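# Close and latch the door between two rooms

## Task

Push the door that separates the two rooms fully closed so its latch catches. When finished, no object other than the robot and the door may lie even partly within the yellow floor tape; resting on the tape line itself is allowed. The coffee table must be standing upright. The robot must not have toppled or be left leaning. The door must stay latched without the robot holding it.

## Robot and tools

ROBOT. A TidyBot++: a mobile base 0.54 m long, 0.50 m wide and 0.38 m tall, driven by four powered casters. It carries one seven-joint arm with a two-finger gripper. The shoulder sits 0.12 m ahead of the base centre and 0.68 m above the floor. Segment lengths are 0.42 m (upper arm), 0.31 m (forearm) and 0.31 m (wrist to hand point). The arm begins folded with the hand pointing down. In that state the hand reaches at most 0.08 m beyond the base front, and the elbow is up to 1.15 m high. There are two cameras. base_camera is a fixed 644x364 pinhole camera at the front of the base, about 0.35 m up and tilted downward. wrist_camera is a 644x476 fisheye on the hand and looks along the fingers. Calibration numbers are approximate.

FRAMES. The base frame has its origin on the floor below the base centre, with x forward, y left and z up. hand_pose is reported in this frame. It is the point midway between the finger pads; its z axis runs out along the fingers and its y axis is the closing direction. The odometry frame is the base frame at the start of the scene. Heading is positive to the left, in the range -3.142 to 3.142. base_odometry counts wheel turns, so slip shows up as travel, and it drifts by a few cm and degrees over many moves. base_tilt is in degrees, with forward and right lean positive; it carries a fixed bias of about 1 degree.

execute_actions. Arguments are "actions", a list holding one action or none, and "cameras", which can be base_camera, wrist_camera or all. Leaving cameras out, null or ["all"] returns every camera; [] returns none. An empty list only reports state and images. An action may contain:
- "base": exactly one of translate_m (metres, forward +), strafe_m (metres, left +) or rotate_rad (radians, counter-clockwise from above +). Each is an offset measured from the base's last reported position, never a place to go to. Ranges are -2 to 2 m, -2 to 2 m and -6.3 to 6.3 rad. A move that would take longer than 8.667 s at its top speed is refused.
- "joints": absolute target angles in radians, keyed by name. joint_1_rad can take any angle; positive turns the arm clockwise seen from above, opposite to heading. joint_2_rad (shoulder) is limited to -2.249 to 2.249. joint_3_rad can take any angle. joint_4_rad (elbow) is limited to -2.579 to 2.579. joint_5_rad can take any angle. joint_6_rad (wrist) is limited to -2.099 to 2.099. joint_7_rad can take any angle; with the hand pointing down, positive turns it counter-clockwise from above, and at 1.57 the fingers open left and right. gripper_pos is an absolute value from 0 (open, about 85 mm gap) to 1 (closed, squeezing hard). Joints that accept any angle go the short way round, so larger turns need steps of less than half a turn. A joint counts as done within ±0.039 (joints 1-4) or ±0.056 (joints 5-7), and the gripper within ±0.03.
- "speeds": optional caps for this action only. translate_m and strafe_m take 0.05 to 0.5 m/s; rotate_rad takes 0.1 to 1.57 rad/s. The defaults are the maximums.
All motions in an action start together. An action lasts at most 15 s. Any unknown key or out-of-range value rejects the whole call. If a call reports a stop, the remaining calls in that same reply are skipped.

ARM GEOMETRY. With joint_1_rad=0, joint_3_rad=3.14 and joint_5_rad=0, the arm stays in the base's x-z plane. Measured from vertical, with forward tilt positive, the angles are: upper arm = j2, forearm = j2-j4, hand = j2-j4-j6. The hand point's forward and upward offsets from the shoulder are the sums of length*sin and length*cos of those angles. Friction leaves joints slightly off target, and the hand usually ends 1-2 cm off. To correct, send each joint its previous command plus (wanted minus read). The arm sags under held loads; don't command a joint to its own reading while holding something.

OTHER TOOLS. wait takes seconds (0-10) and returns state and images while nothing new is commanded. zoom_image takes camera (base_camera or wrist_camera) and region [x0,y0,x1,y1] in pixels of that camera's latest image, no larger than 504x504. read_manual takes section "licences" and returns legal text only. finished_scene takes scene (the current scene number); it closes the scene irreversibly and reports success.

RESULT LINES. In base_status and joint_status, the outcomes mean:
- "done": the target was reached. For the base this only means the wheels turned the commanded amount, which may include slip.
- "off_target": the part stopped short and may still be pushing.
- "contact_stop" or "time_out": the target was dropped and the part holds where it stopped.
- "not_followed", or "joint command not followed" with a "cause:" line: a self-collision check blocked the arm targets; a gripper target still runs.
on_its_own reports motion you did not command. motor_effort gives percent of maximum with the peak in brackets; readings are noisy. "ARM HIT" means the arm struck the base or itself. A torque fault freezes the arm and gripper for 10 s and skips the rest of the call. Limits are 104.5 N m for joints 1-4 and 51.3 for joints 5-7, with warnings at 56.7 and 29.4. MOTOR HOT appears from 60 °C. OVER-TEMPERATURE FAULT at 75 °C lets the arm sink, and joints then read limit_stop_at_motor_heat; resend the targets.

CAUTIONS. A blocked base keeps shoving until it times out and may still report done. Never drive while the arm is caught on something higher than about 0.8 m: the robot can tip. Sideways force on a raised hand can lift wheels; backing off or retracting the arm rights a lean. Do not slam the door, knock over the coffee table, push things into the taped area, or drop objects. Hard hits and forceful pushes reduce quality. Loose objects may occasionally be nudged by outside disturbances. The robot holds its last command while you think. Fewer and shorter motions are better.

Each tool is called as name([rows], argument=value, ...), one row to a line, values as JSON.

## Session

execute_actions(actions=[])

Scene clock: 0.00 s.
base_odometry: x=+0.000 y=+0.000 heading=+0.000 (m, m, rad; odometry frame)
base_tilt: forward=-0.5 right=+0.4 (deg)
base_status: not commanded
joint_positions: joint_1_rad=+0.028 joint_2_rad=-0.375 joint_3_rad=+3.185 joint_4_rad=-2.516 joint_5_rad=+0.038 joint_6_rad=-0.840 joint_7_rad=+1.553 gripper_pos=+0.000
joint_status: not commanded
motor_effort: joint_1_rad=+1 joint_2_rad=+0 joint_3_rad=+0 joint_4_rad=+12 joint_5_rad=+0 joint_6_rad=+1 joint_7_rad=+0 (%)
hand_pose: x=+0.2789 y=-0.0172 z=+0.5964 quat_wxyz=(+0.009, +0.996, -0.032, +0.080) (m; base frame)
pictures: base_camera, wrist_camera
camera_calibration (this result's frames):
wrist_camera: T_world_to_cam=[[-0.0458582, -0.998915, -0.0081214, 0.00665178], [-0.987453, 0.0465588, -0.150893, 0.418537], [0.151107, 0.00109984, -0.988517, 0.678653], [0, 0, 0, 1]] pos_world=[0.311042, -0.0135884, 0.734068]
Images, in order (width x height): base_camera 644x364, wrist_camera 644x476.

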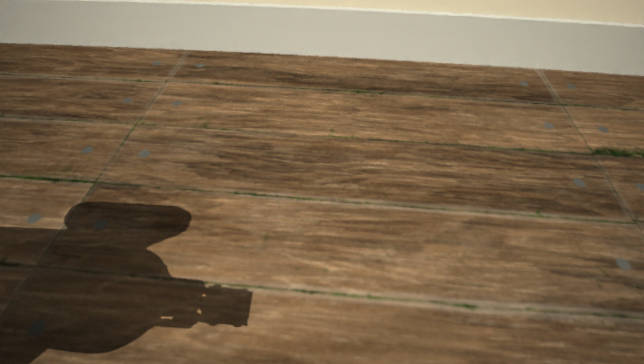

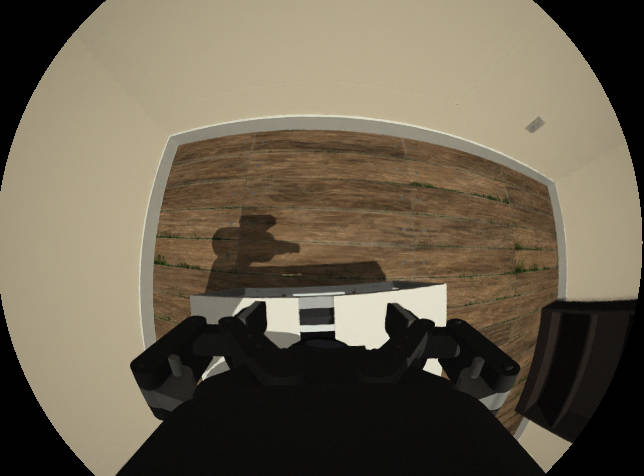

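execute_actions([
  {"base":{"rotate_rad":1.43},"joints":{"joint_1_rad":-1.57,"joint_4_rad":-1.6,"joint_6_rad":-1.3}},
])

Scene clock: 8.37 s.
base_odometry: x=+0.000 y=+0.000 heading=+1.429 (m, m, rad; odometry frame)
base_tilt: forward=-0.5 right=+0.3 (deg)
base_status: done
joint_positions: joint_1_rad=-1.552 joint_2_rad=-0.375 joint_3_rad=+3.185 joint_4_rad=-1.610 joint_5_rad=+0.038 joint_6_rad=-1.262 joint_7_rad=+1.553 gripper_pos=+0.000
joint_status: all done
motor_effort: joint_1_rad=+0(1) joint_2_rad=-4(5) joint_3_rad=+0(1) joint_4_rad=+17(18) joint_5_rad=+0(0) joint_6_rad=+5(5) joint_7_rad=+0(1) (%)
hand_pose: x=+0.1524 y=+0.3290 z=+0.9280 quat_wxyz=(-0.211, +0.698, +0.643, +0.236) (m; base frame)
pictures: base_camera, wrist_camera
camera_calibration (this result's frames):
wrist_camera: T_world_to_cam=[[0.998305, -0.0582021, -0.000347453, -0.126434], [-0.0470347, -0.803211, -0.593834, 0.874859], [0.0342833, 0.592844, -0.804587, 0.67763], [0, 0, 0, 1]] pos_world=[0.144137, 0.29361, 1.06469]
Images, in order (width x height): base_camera 644x364, wrist_camera 644x476.

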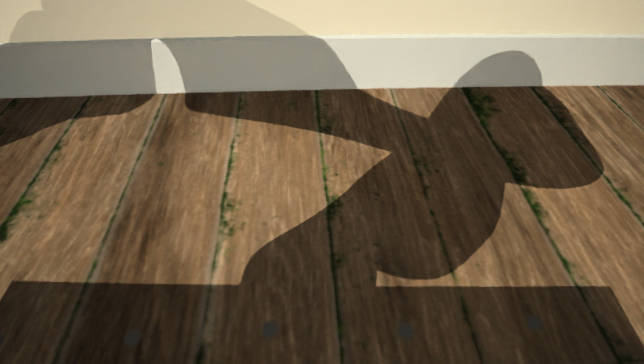

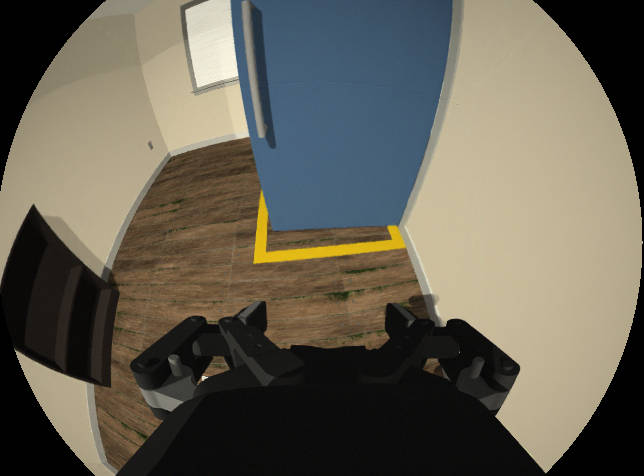

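execute_actions([
  {"base":{"translate_m":-0.5}},
], cameras=[])

execute_actions([
  {"base":{"strafe_m":1.58},"joints":{"joint_1_rad":-1.4,"joint_6_rad":-1.7,"joint_7_rad":0.6}},
])

Scene clock: 17.43 s.
base_odometry: x=-0.070 y=-0.495 heading=+1.430 (m, m, rad; odometry frame)
base_tilt: forward=-0.5 right=+0.3 (deg)
base_status: done
joint_positions: joint_1_rad=-1.554 joint_2_rad=-0.375 joint_3_rad=+3.184 joint_4_rad=-1.610 joint_5_rad=+0.038 joint_6_rad=-1.263 joint_7_rad=+1.553 gripper_pos=+0.000
joint_status: not commanded
motor_effort: joint_1_rad=+0(0) joint_2_rad=-4(5) joint_3_rad=+0(3) joint_4_rad=+17(17) joint_5_rad=+0(2) joint_6_rad=+5(5) joint_7_rad=+0(0) (%)
hand_pose: x=+0.1517 y=+0.3286 z=+0.9278 quat_wxyz=(-0.210, +0.697, +0.643, +0.236) (m; base frame)
pictures: none
No camera images: the call's "cameras" was empty. Leave "cameras" out to get every camera's image.

Scene clock: 21.97 s.
base_odometry: x=-1.634 y=-0.275 heading=+1.430 (m, m, rad; odometry frame)
base_tilt: forward=-0.5 right=+0.3 (deg)
base_status: done
joint_positions: joint_1_rad=-1.416 joint_2_rad=-0.373 joint_3_rad=+3.184 joint_4_rad=-1.608 joint_5_rad=+0.038 joint_6_rad=-1.672 joint_7_rad=+0.620 gripper_pos=+0.000
joint_status: all done
motor_effort: joint_1_rad=+0(1) joint_2_rad=-2(5) joint_3_rad=+0(1) joint_4_rad=+15(17) joint_5_rad=+1(1) joint_6_rad=+2(5) joint_7_rad=+0(1) (%)
hand_pose: x=+0.1741 y=+0.2095 z=+0.8745 quat_wxyz=(-0.103, +0.972, +0.205, +0.056) (m; base frame)
pictures: base_camera, wrist_camera
camera_calibration (this result's frames):
wrist_camera: T_world_to_cam=[[0.424906, -0.883319, -0.197995, 0.290419], [-0.90387, -0.401977, -0.1464, 0.422002], [0.0497291, 0.241168, -0.969208, 0.919587], [0, 0, 0, 1]] pos_world=[0.212304, 0.204393, 1.01055]
Images, in order (width x height): base_camera 644x364, wrist_camera 644x476.

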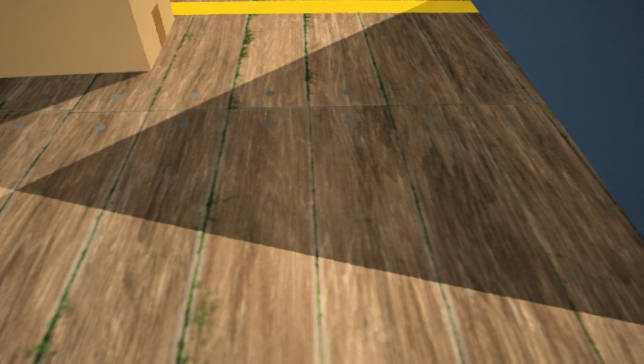

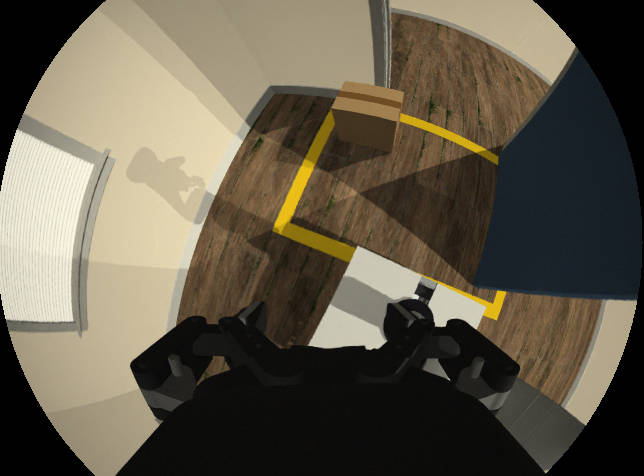

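execute_actions([
  {"base":{"translate_m":0.85},"joints":{"joint_7_rad":1.6}},
])

execute_actions([
  {"base":{"strafe_m":0.53},"speeds":{"strafe_m":0.13}},
])

execute_actions([
  {"base":{"strafe_m":-0.08}},
], cameras=[])

execute_actions([
  {"base":{"translate_m":-0.87},"joints":{"joint_1_rad":-3.1,"joint_2_rad":0.1,"joint_4_rad":-1.4,"joint_6_rad":-1.9,"joint_7_rad":4.0}},
])

Scene clock: 33.07 s.
base_odometry: x=-1.516 y=+0.567 heading=+1.431 (m, m, rad; odometry frame)
base_tilt: forward=-0.5 right=+0.3 (deg)
base_status: done
joint_positions: joint_1_rad=-1.416 joint_2_rad=-0.373 joint_3_rad=+3.184 joint_4_rad=-1.608 joint_5_rad=+0.038 joint_6_rad=-1.672 joint_7_rad=+1.583 gripper_pos=+0.000
joint_status: all done
motor_effort: joint_1_rad=+0(1) joint_2_rad=-2(3) joint_3_rad=+0(2) joint_4_rad=+15(15) joint_5_rad=+1(1) joint_6_rad=+2(2) joint_7_rad=-1(1) (%)
hand_pose: x=+0.1741 y=+0.2095 z=+0.8745 quat_wxyz=(-0.065, +0.767, +0.631, +0.097) (m; base frame)
pictures: base_camera, wrist_camera
camera_calibration (this result's frames):
wrist_camera: T_world_to_cam=[[0.98473, -0.174059, 0.00315447, -0.131566], [-0.16897, -0.959986, -0.223328, 0.478224], [0.0419006, 0.219385, -0.974738, 0.930385], [0, 0, 0, 1]] pos_world=[0.171379, 0.232076, 1.0141]
Images, in order (width x height): base_camera 644x364, wrist_camera 644x476.

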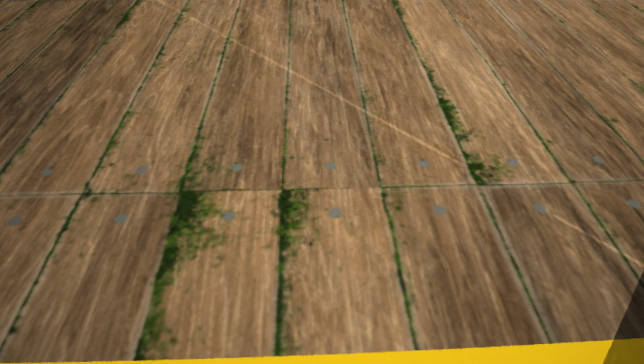

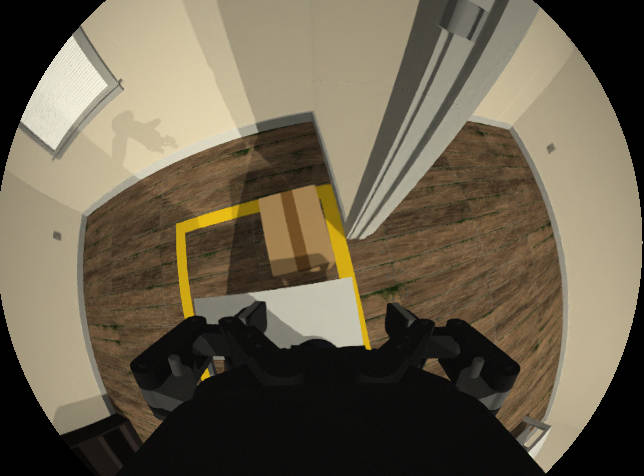

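Scene clock: 37.77 s.
base_odometry: x=-2.040 y=+0.642 heading=+1.430 (m, m, rad; odometry frame)
base_tilt: forward=-0.5 right=+0.3 (deg)
base_status: done
joint_positions: joint_1_rad=-1.416 joint_2_rad=-0.373 joint_3_rad=+3.184 joint_4_rad=-1.608 joint_5_rad=+0.038 joint_6_rad=-1.672 joint_7_rad=+1.583 gripper_pos=+0.000
joint_status: not commanded
motor_effort: joint_1_rad=+0(1) joint_2_rad=-2(4) joint_3_rad=+0(1) joint_4_rad=+15(15) joint_5_rad=+1(1) joint_6_rad=+2(3) joint_7_rad=+0(0) (%)
hand_pose: x=+0.1741 y=+0.2095 z=+0.8746 quat_wxyz=(-0.065, +0.767, +0.631, +0.098) (m; base frame)
pictures: base_camera, wrist_camera
camera_calibration (this result's frames):
wrist_camera: T_world_to_cam=[[0.98473, -0.174062, 0.00314902, -0.131563], [-0.168957, -0.959897, -0.223721, 0.478518], [0.0419641, 0.219773, -0.974648, 0.930325], [0, 0, 0, 1]] pos_world=[0.171363, 0.231968, 1.01421]
Images, in order (width x height): base_camera 644x364, wrist_camera 644x476.

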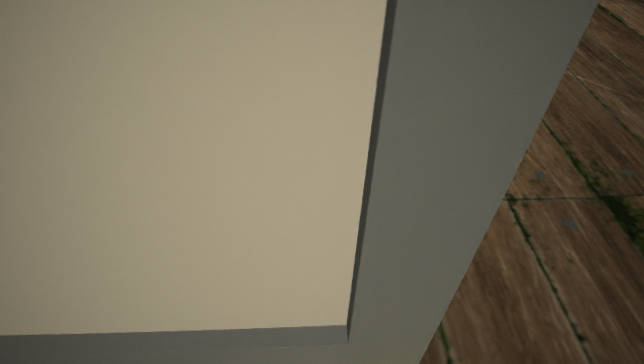

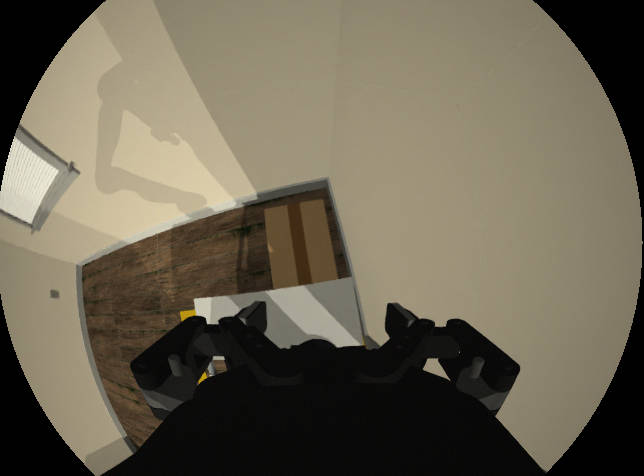

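Scene clock: 38.93 s.
base_odometry: x=-1.961 y=+0.630 heading=+1.431 (m, m, rad; odometry frame)
base_tilt: forward=-0.5 right=+0.3 (deg)
base_status: done
joint_positions: joint_1_rad=-1.416 joint_2_rad=-0.379 joint_3_rad=+3.184 joint_4_rad=-1.608 joint_5_rad=+0.038 joint_6_rad=-1.672 joint_7_rad=+1.583 gripper_pos=+0.000
joint_status: not commanded
motor_effort: joint_1_rad=+1(1) joint_2_rad=-2(5) joint_3_rad=+0(1) joint_4_rad=+15(15) joint_5_rad=+0(1) joint_6_rad=+2(3) joint_7_rad=+0(0) (%)
hand_pose: x=+0.1740 y=+0.2083 z=+0.8760 quat_wxyz=(-0.067, +0.766, +0.631, +0.100) (m; base frame)
pictures: none
No camera images: the call's "cameras" was empty. Leave "cameras" out to get every camera's image.

Scene clock: 42.07 s.
base_odometry: x=-2.083 y=-0.232 heading=+1.430 (m, m, rad; odometry frame)
base_tilt: forward=-0.5 right=+0.3 (deg)
base_status: done
joint_positions: joint_1_rad=-3.084 joint_2_rad=+0.094 joint_3_rad=+3.185 joint_4_rad=-1.412 joint_5_rad=+0.038 joint_6_rad=-1.862 joint_7_rad=+3.965 gripper_pos=+0.000
joint_status: all done
motor_effort: joint_1_rad=+0(1) joint_2_rad=-17(19) joint_3_rad=+0(2) joint_4_rad=+13(15) joint_5_rad=+1(0) joint_6_rad=-2(2) joint_7_rad=+0(0) (%)
hand_pose: x=-0.1624 y=+0.0378 z=+0.8179 quat_wxyz=(+0.056, -0.904, +0.412, -0.100) (m; base frame)
pictures: base_camera, wrist_camera
camera_calibration (this result's frames):
wrist_camera: T_world_to_cam=[[-0.716982, -0.666215, -0.20517, 0.0828007], [-0.654467, 0.744665, -0.130946, 0.0250292], [0.240021, 0.0403909, -0.969927, 0.96199], [0, 0, 0, 1]] pos_world=[-0.155151, -0.00233095, 0.953326]
Images, in order (width x height): base_camera 644x364, wrist_camera 644x476.

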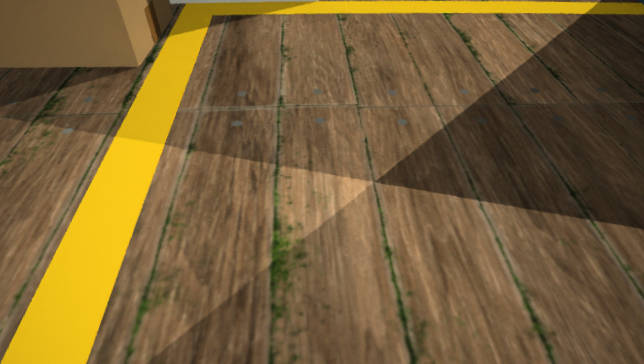

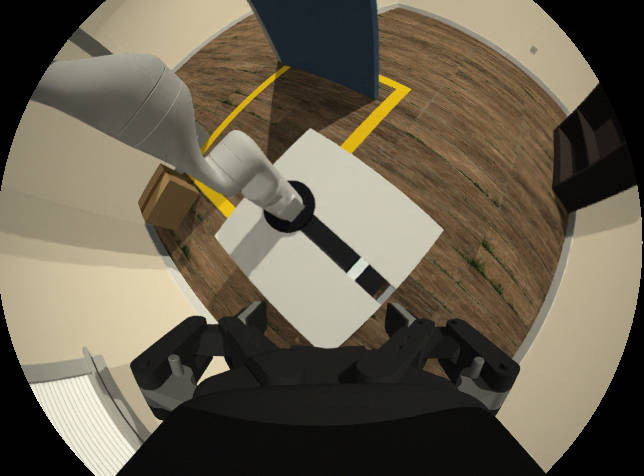

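execute_actions([
  {"base":{"strafe_m":-1.19},"joints":{"joint_7_rad":5.4}},
])

execute_actions([
  {"base":{"translate_m":0.47}},
])

execute_actions([
  {"base":{"strafe_m":0.67},"speeds":{"strafe_m":0.12}},
])

Scene clock: 52.17 s.
base_odometry: x=-0.905 y=-0.400 heading=+1.429 (m, m, rad; odometry frame)
base_tilt: forward=-0.5 right=+0.3 (deg)
base_status: done
joint_positions: joint_1_rad=-3.089 joint_2_rad=+0.094 joint_3_rad=+3.185 joint_4_rad=-1.411 joint_5_rad=+0.038 joint_6_rad=-1.863 joint_7_rad=+5.383 gripper_pos=+0.000
joint_status: all done
motor_effort: joint_1_rad=+0(2) joint_2_rad=-16(18) joint_3_rad=+0(2) joint_4_rad=+13(13) joint_5_rad=+1(2) joint_6_rad=-2(2) joint_7_rad=+0(1) (%)
hand_pose: x=-0.1626 y=+0.0366 z=+0.8181 quat_wxyz=(-0.023, -0.954, -0.278, -0.112) (m; base frame)
pictures: base_camera, wrist_camera
camera_calibration (this result's frames):
wrist_camera: T_world_to_cam=[[0.543429, -0.835122, 0.0851803, 0.0554632], [-0.813447, -0.548937, -0.192279, 0.0974597], [0.207335, 0.0352005, -0.977636, 0.963492], [0, 0, 0, 1]] pos_world=[-0.150628, 0.0659025, 0.95596]
Images, in order (width x height): base_camera 644x364, wrist_camera 644x476.

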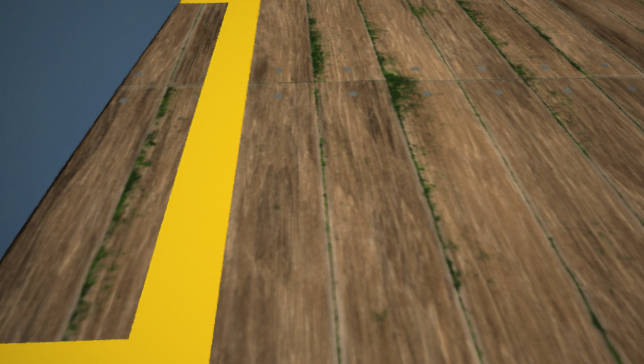

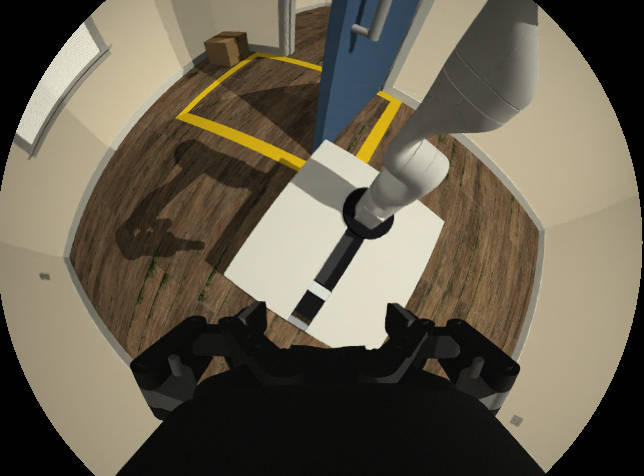

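Scene clock: 54.47 s.
base_odometry: x=-0.838 y=+0.066 heading=+1.429 (m, m, rad; odometry frame)
base_tilt: forward=-0.5 right=+0.3 (deg)
base_status: done
joint_positions: joint_1_rad=-3.089 joint_2_rad=+0.093 joint_3_rad=+3.185 joint_4_rad=-1.409 joint_5_rad=+0.038 joint_6_rad=-1.866 joint_7_rad=+5.383 gripper_pos=+0.000
joint_status: not commanded
motor_effort: joint_1_rad=+0(1) joint_2_rad=-16(19) joint_3_rad=+0(0) joint_4_rad=+13(14) joint_5_rad=+1(1) joint_6_rad=-2(3) joint_7_rad=+0(1) (%)
hand_pose: x=-0.1621 y=+0.0365 z=+0.8192 quat_wxyz=(-0.023, -0.954, -0.278, -0.113) (m; base frame)
pictures: base_camera, wrist_camera
camera_calibration (this result's frames):
wrist_camera: T_world_to_cam=[[0.54328, -0.835193, 0.0854392, 0.0547929], [-0.813458, -0.548837, -0.192522, 0.0982641], [0.207685, 0.0350922, -0.977566, 0.964434], [0, 0, 0, 1]] pos_world=[-0.150133, 0.0658495, 0.957035]
Images, in order (width x height): base_camera 644x364, wrist_camera 644x476.

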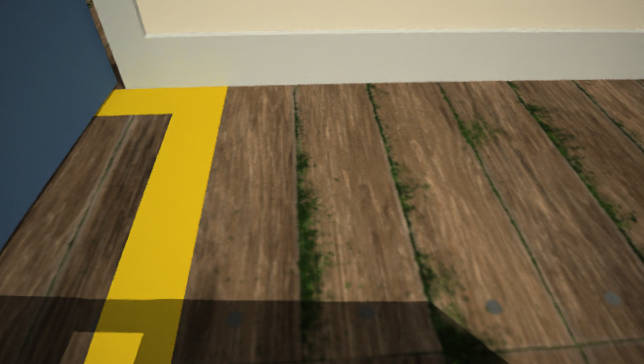

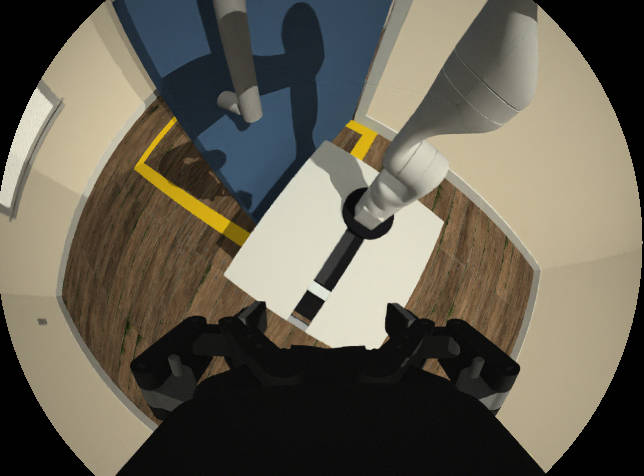

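Scene clock: 60.63 s.
base_odometry: x=-1.502 y=+0.161 heading=+1.428 (m, m, rad; odometry frame)
base_tilt: forward=-0.5 right=+0.3 (deg)
base_status: done
joint_positions: joint_1_rad=-3.090 joint_2_rad=+0.093 joint_3_rad=+3.185 joint_4_rad=-1.409 joint_5_rad=+0.039 joint_6_rad=-1.866 joint_7_rad=+5.383 gripper_pos=+0.000
joint_status: not commanded
motor_effort: joint_1_rad=+0(3) joint_2_rad=-17(17) joint_3_rad=+0(2) joint_4_rad=+14(14) joint_5_rad=+1(2) joint_6_rad=-2(2) joint_7_rad=+0(0) (%)
hand_pose: x=-0.1622 y=+0.0363 z=+0.8192 quat_wxyz=(-0.023, -0.954, -0.278, -0.113) (m; base frame)
pictures: base_camera, wrist_camera
camera_calibration (this result's frames):
wrist_camera: T_world_to_cam=[[0.544009, -0.834735, 0.0852789, 0.0548769], [-0.812993, -0.549512, -0.192559, 0.0982322], [0.207597, 0.0354224, -0.977573, 0.964454], [0, 0, 0, 1]] pos_world=[-0.150209, 0.0656241, 0.95706]
Images, in order (width x height): base_camera 644x364, wrist_camera 644x476.

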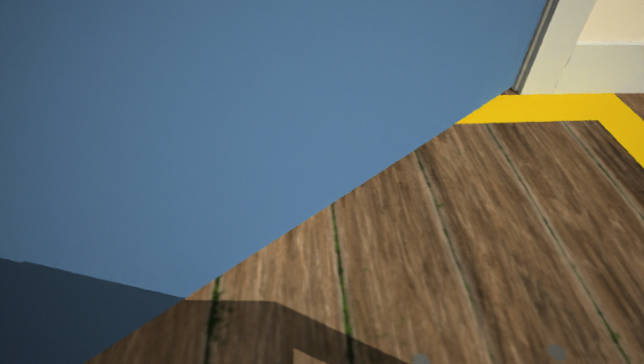

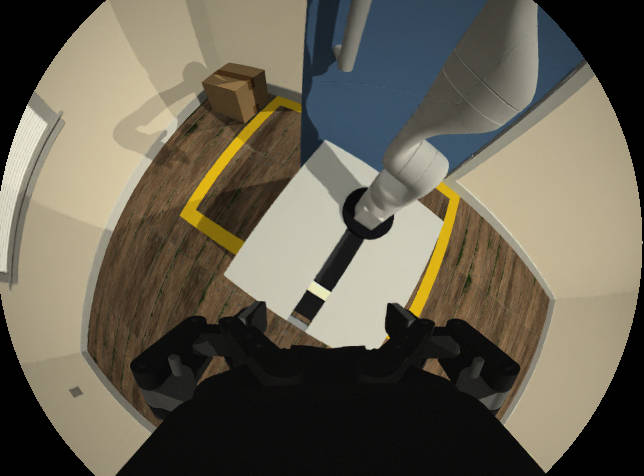

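execute_actions([
  {"base":{"translate_m":0.4},"speeds":{"translate_m":0.1}},
], cameras=[])

execute_actions([
  {"base":{"strafe_m":0.12}},
])

execute_actions([
  {"base":{"translate_m":0.07},"speeds":{"translate_m":0.05}},
])

Scene clock: 70.93 s.
base_odometry: x=-1.445 y=+0.557 heading=+1.428 (m, m, rad; odometry frame)
base_tilt: forward=-0.5 right=+0.3 (deg)
base_status: done
joint_positions: joint_1_rad=-3.090 joint_2_rad=+0.096 joint_3_rad=+3.185 joint_4_rad=-1.408 joint_5_rad=+0.039 joint_6_rad=-1.867 joint_7_rad=+5.383 gripper_pos=+0.000
joint_status: not commanded
motor_effort: joint_1_rad=+0(2) joint_2_rad=-16(21) joint_3_rad=+0(1) joint_4_rad=+13(14) joint_5_rad=+1(1) joint_6_rad=-2(3) joint_7_rad=+0(1) (%)
hand_pose: x=-0.1626 y=+0.0363 z=+0.8186 quat_wxyz=(-0.023, -0.953, -0.278, -0.114) (m; base frame)
pictures: none
No camera images: the call's "cameras" was empty. Leave "cameras" out to get every camera's image.

Scene clock: 72.27 s.
base_odometry: x=-1.564 y=+0.574 heading=+1.428 (m, m, rad; odometry frame)
base_tilt: forward=-0.5 right=+0.3 (deg)
base_status: done
joint_positions: joint_1_rad=-3.091 joint_2_rad=+0.096 joint_3_rad=+3.185 joint_4_rad=-1.408 joint_5_rad=+0.039 joint_6_rad=-1.867 joint_7_rad=+5.383 gripper_pos=+0.000
joint_status: not commanded
motor_effort: joint_1_rad=+0(3) joint_2_rad=-16(17) joint_3_rad=+0(3) joint_4_rad=+13(14) joint_5_rad=+1(2) joint_6_rad=-2(2) joint_7_rad=+0(0) (%)
hand_pose: x=-0.1626 y=+0.0361 z=+0.8186 quat_wxyz=(-0.023, -0.953, -0.279, -0.114) (m; base frame)
pictures: base_camera, wrist_camera
camera_calibration (this result's frames):
wrist_camera: T_world_to_cam=[[0.544345, -0.834325, 0.0871224, 0.0535489], [-0.811974, -0.550133, -0.195069, 0.0998636], [0.21068, 0.0354439, -0.976912, 0.963903], [0, 0, 0, 1]] pos_world=[-0.151137, 0.0654509, 0.956464]
Images, in order (width x height): base_camera 644x364, wrist_camera 644x476.

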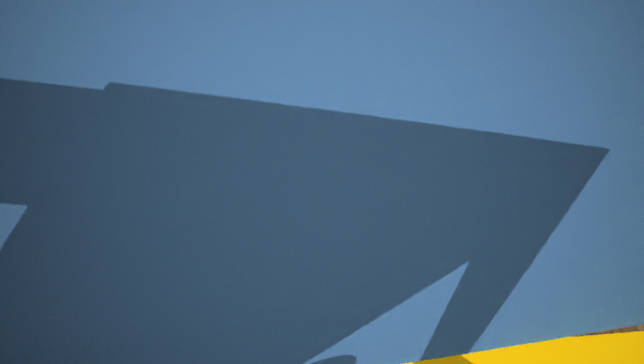

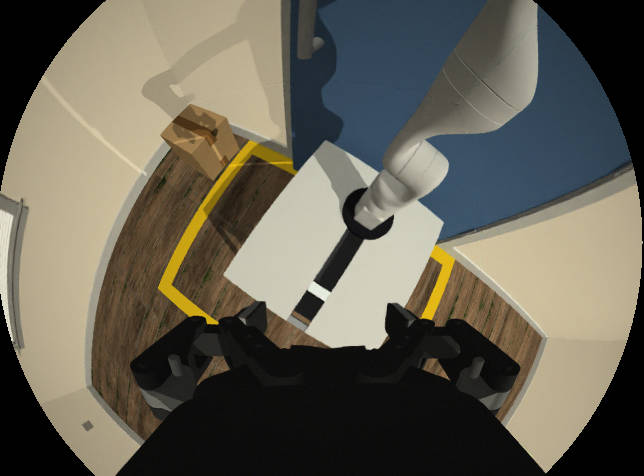

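Scene clock: 74.13 s.
base_odometry: x=-1.555 y=+0.644 heading=+1.428 (m, m, rad; odometry frame)
base_tilt: forward=-0.5 right=+0.3 (deg)
base_status: done
joint_positions: joint_1_rad=-3.091 joint_2_rad=+0.098 joint_3_rad=+3.185 joint_4_rad=-1.407 joint_5_rad=+0.039 joint_6_rad=-1.867 joint_7_rad=+5.383 gripper_pos=+0.000
joint_status: not commanded
motor_effort: joint_1_rad=+0(1) joint_2_rad=-16(21) joint_3_rad=+0(1) joint_4_rad=+13(14) joint_5_rad=+1(1) joint_6_rad=-2(3) joint_7_rad=+0(0) (%)
hand_pose: x=-0.1629 y=+0.0361 z=+0.8182 quat_wxyz=(-0.023, -0.953, -0.279, -0.115) (m; base frame)
pictures: base_camera, wrist_camera
camera_calibration (this result's frames):
wrist_camera: T_world_to_cam=[[0.544187, -0.834323, 0.0881205, 0.0529093], [-0.811645, -0.55014, -0.196412, 0.100713], [0.21235, 0.0353624, -0.976554, 0.963553], [0, 0, 0, 1]] pos_world=[-0.151659, 0.0654764, 0.95608]
Images, in order (width x height): base_camera 644x364, wrist_camera 644x476.

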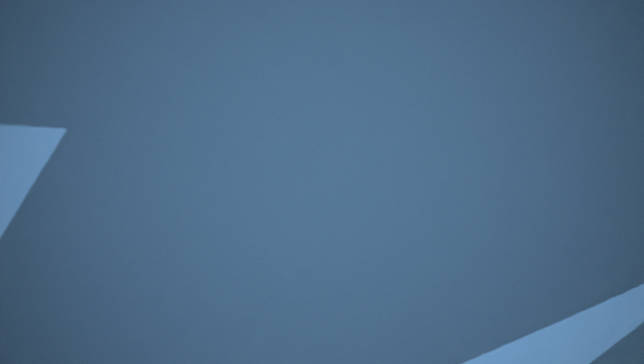

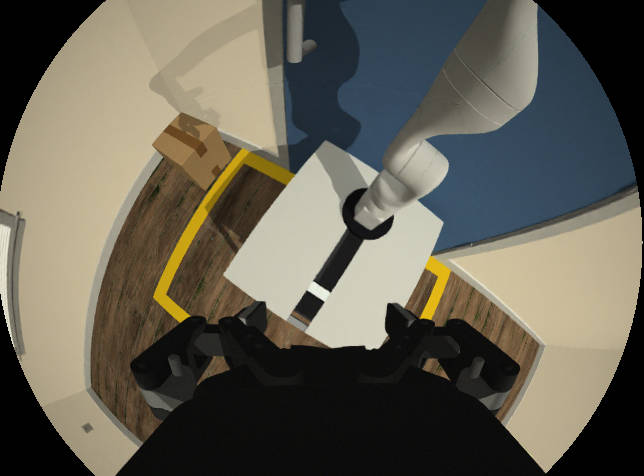

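execute_actions([
  {"base":{"translate_m":0.03},"speeds":{"translate_m":0.05}},
])

Scene clock: 84.83 s.
base_odometry: x=-1.552 y=+0.660 heading=+1.429 (m, m, rad; odometry frame)
base_tilt: forward=-0.5 right=+0.3 (deg)
base_status: translate_m time_out (by the wheels' count: +0.017 of +0.030)
joint_positions: joint_1_rad=-3.091 joint_2_rad=+0.098 joint_3_rad=+3.185 joint_4_rad=-1.407 joint_5_rad=+0.039 joint_6_rad=-1.871 joint_7_rad=+5.383 gripper_pos=+0.000
joint_status: not commanded
motor_effort: joint_1_rad=+1(1) joint_2_rad=-18(29) joint_3_rad=+0(1) joint_4_rad=+13(14) joint_5_rad=+1(1) joint_6_rad=-2(5) joint_7_rad=-1(0) (%)
hand_pose: x=-0.1622 y=+0.0360 z=+0.8187 quat_wxyz=(-0.024, -0.953, -0.279, -0.116) (m; base frame)
pictures: base_camera, wrist_camera
camera_calibration (this result's frames):
wrist_camera: T_world_to_cam=[[0.54401, -0.83429, 0.0895129, 0.0511894], [-0.811194, -0.550204, -0.19809, 0.102786], [0.214515, 0.0351506, -0.976088, 0.963837], [0, 0, 0, 1]] pos_world=[-0.151226, 0.0653804, 0.956569]
Images, in order (width x height): base_camera 644x364, wrist_camera 644x476.

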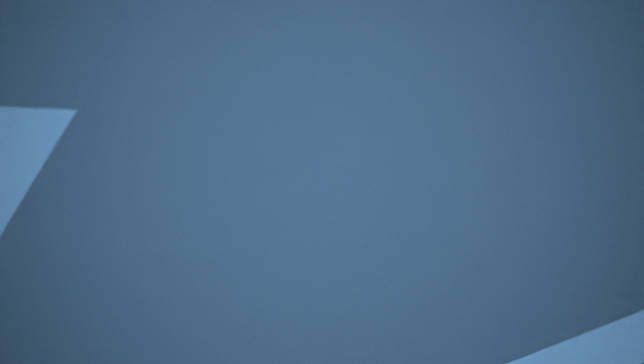

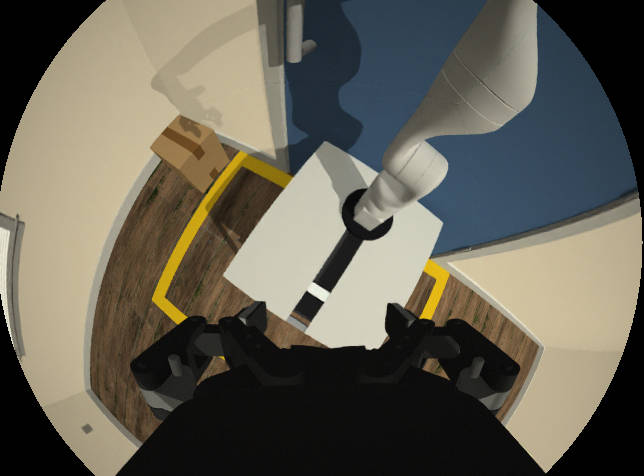

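execute_actions([
  {"base":{"translate_m":-0.35}},
])

Scene clock: 102.67 s.
base_odometry: x=-1.602 y=+0.314 heading=+1.428 (m, m, rad; odometry frame)
base_tilt: forward=-0.5 right=+0.3 (deg)
base_status: done
joint_positions: joint_1_rad=-3.092 joint_2_rad=+0.105 joint_3_rad=+3.185 joint_4_rad=-1.406 joint_5_rad=+0.038 joint_6_rad=-1.871 joint_7_rad=+5.383 gripper_pos=+0.000
joint_status: not commanded
motor_effort: joint_1_rad=+0(4) joint_2_rad=-17(20) joint_3_rad=+0(3) joint_4_rad=+13(14) joint_5_rad=+1(2) joint_6_rad=-2(3) joint_7_rad=+0(1) (%)
hand_pose: x=-0.1632 y=+0.0358 z=+0.8169 quat_wxyz=(-0.025, -0.953, -0.279, -0.119) (m; base frame)
pictures: base_camera, wrist_camera
camera_calibration (this result's frames):
wrist_camera: T_world_to_cam=[[0.544158, -0.833797, 0.0931348, 0.0488159], [-0.809481, -0.550957, -0.202947, 0.105744], [0.22053, 0.0350444, -0.97475, 0.962232], [0, 0, 0, 1]] pos_world=[-0.153167, 0.0652422, 0.95485]
Images, in order (width x height): base_camera 644x364, wrist_camera 644x476.

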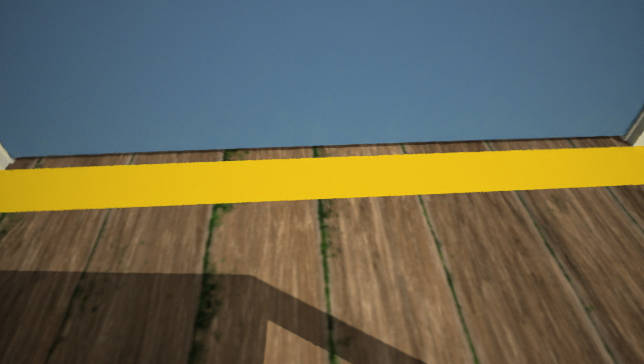

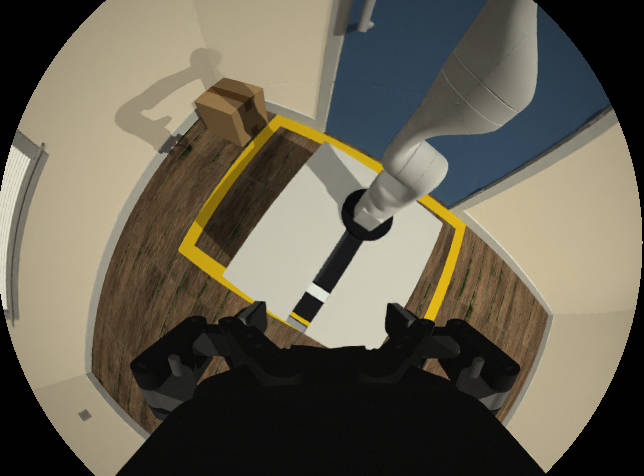

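finished_scene(scene=2)

The scene is finished: the task was done.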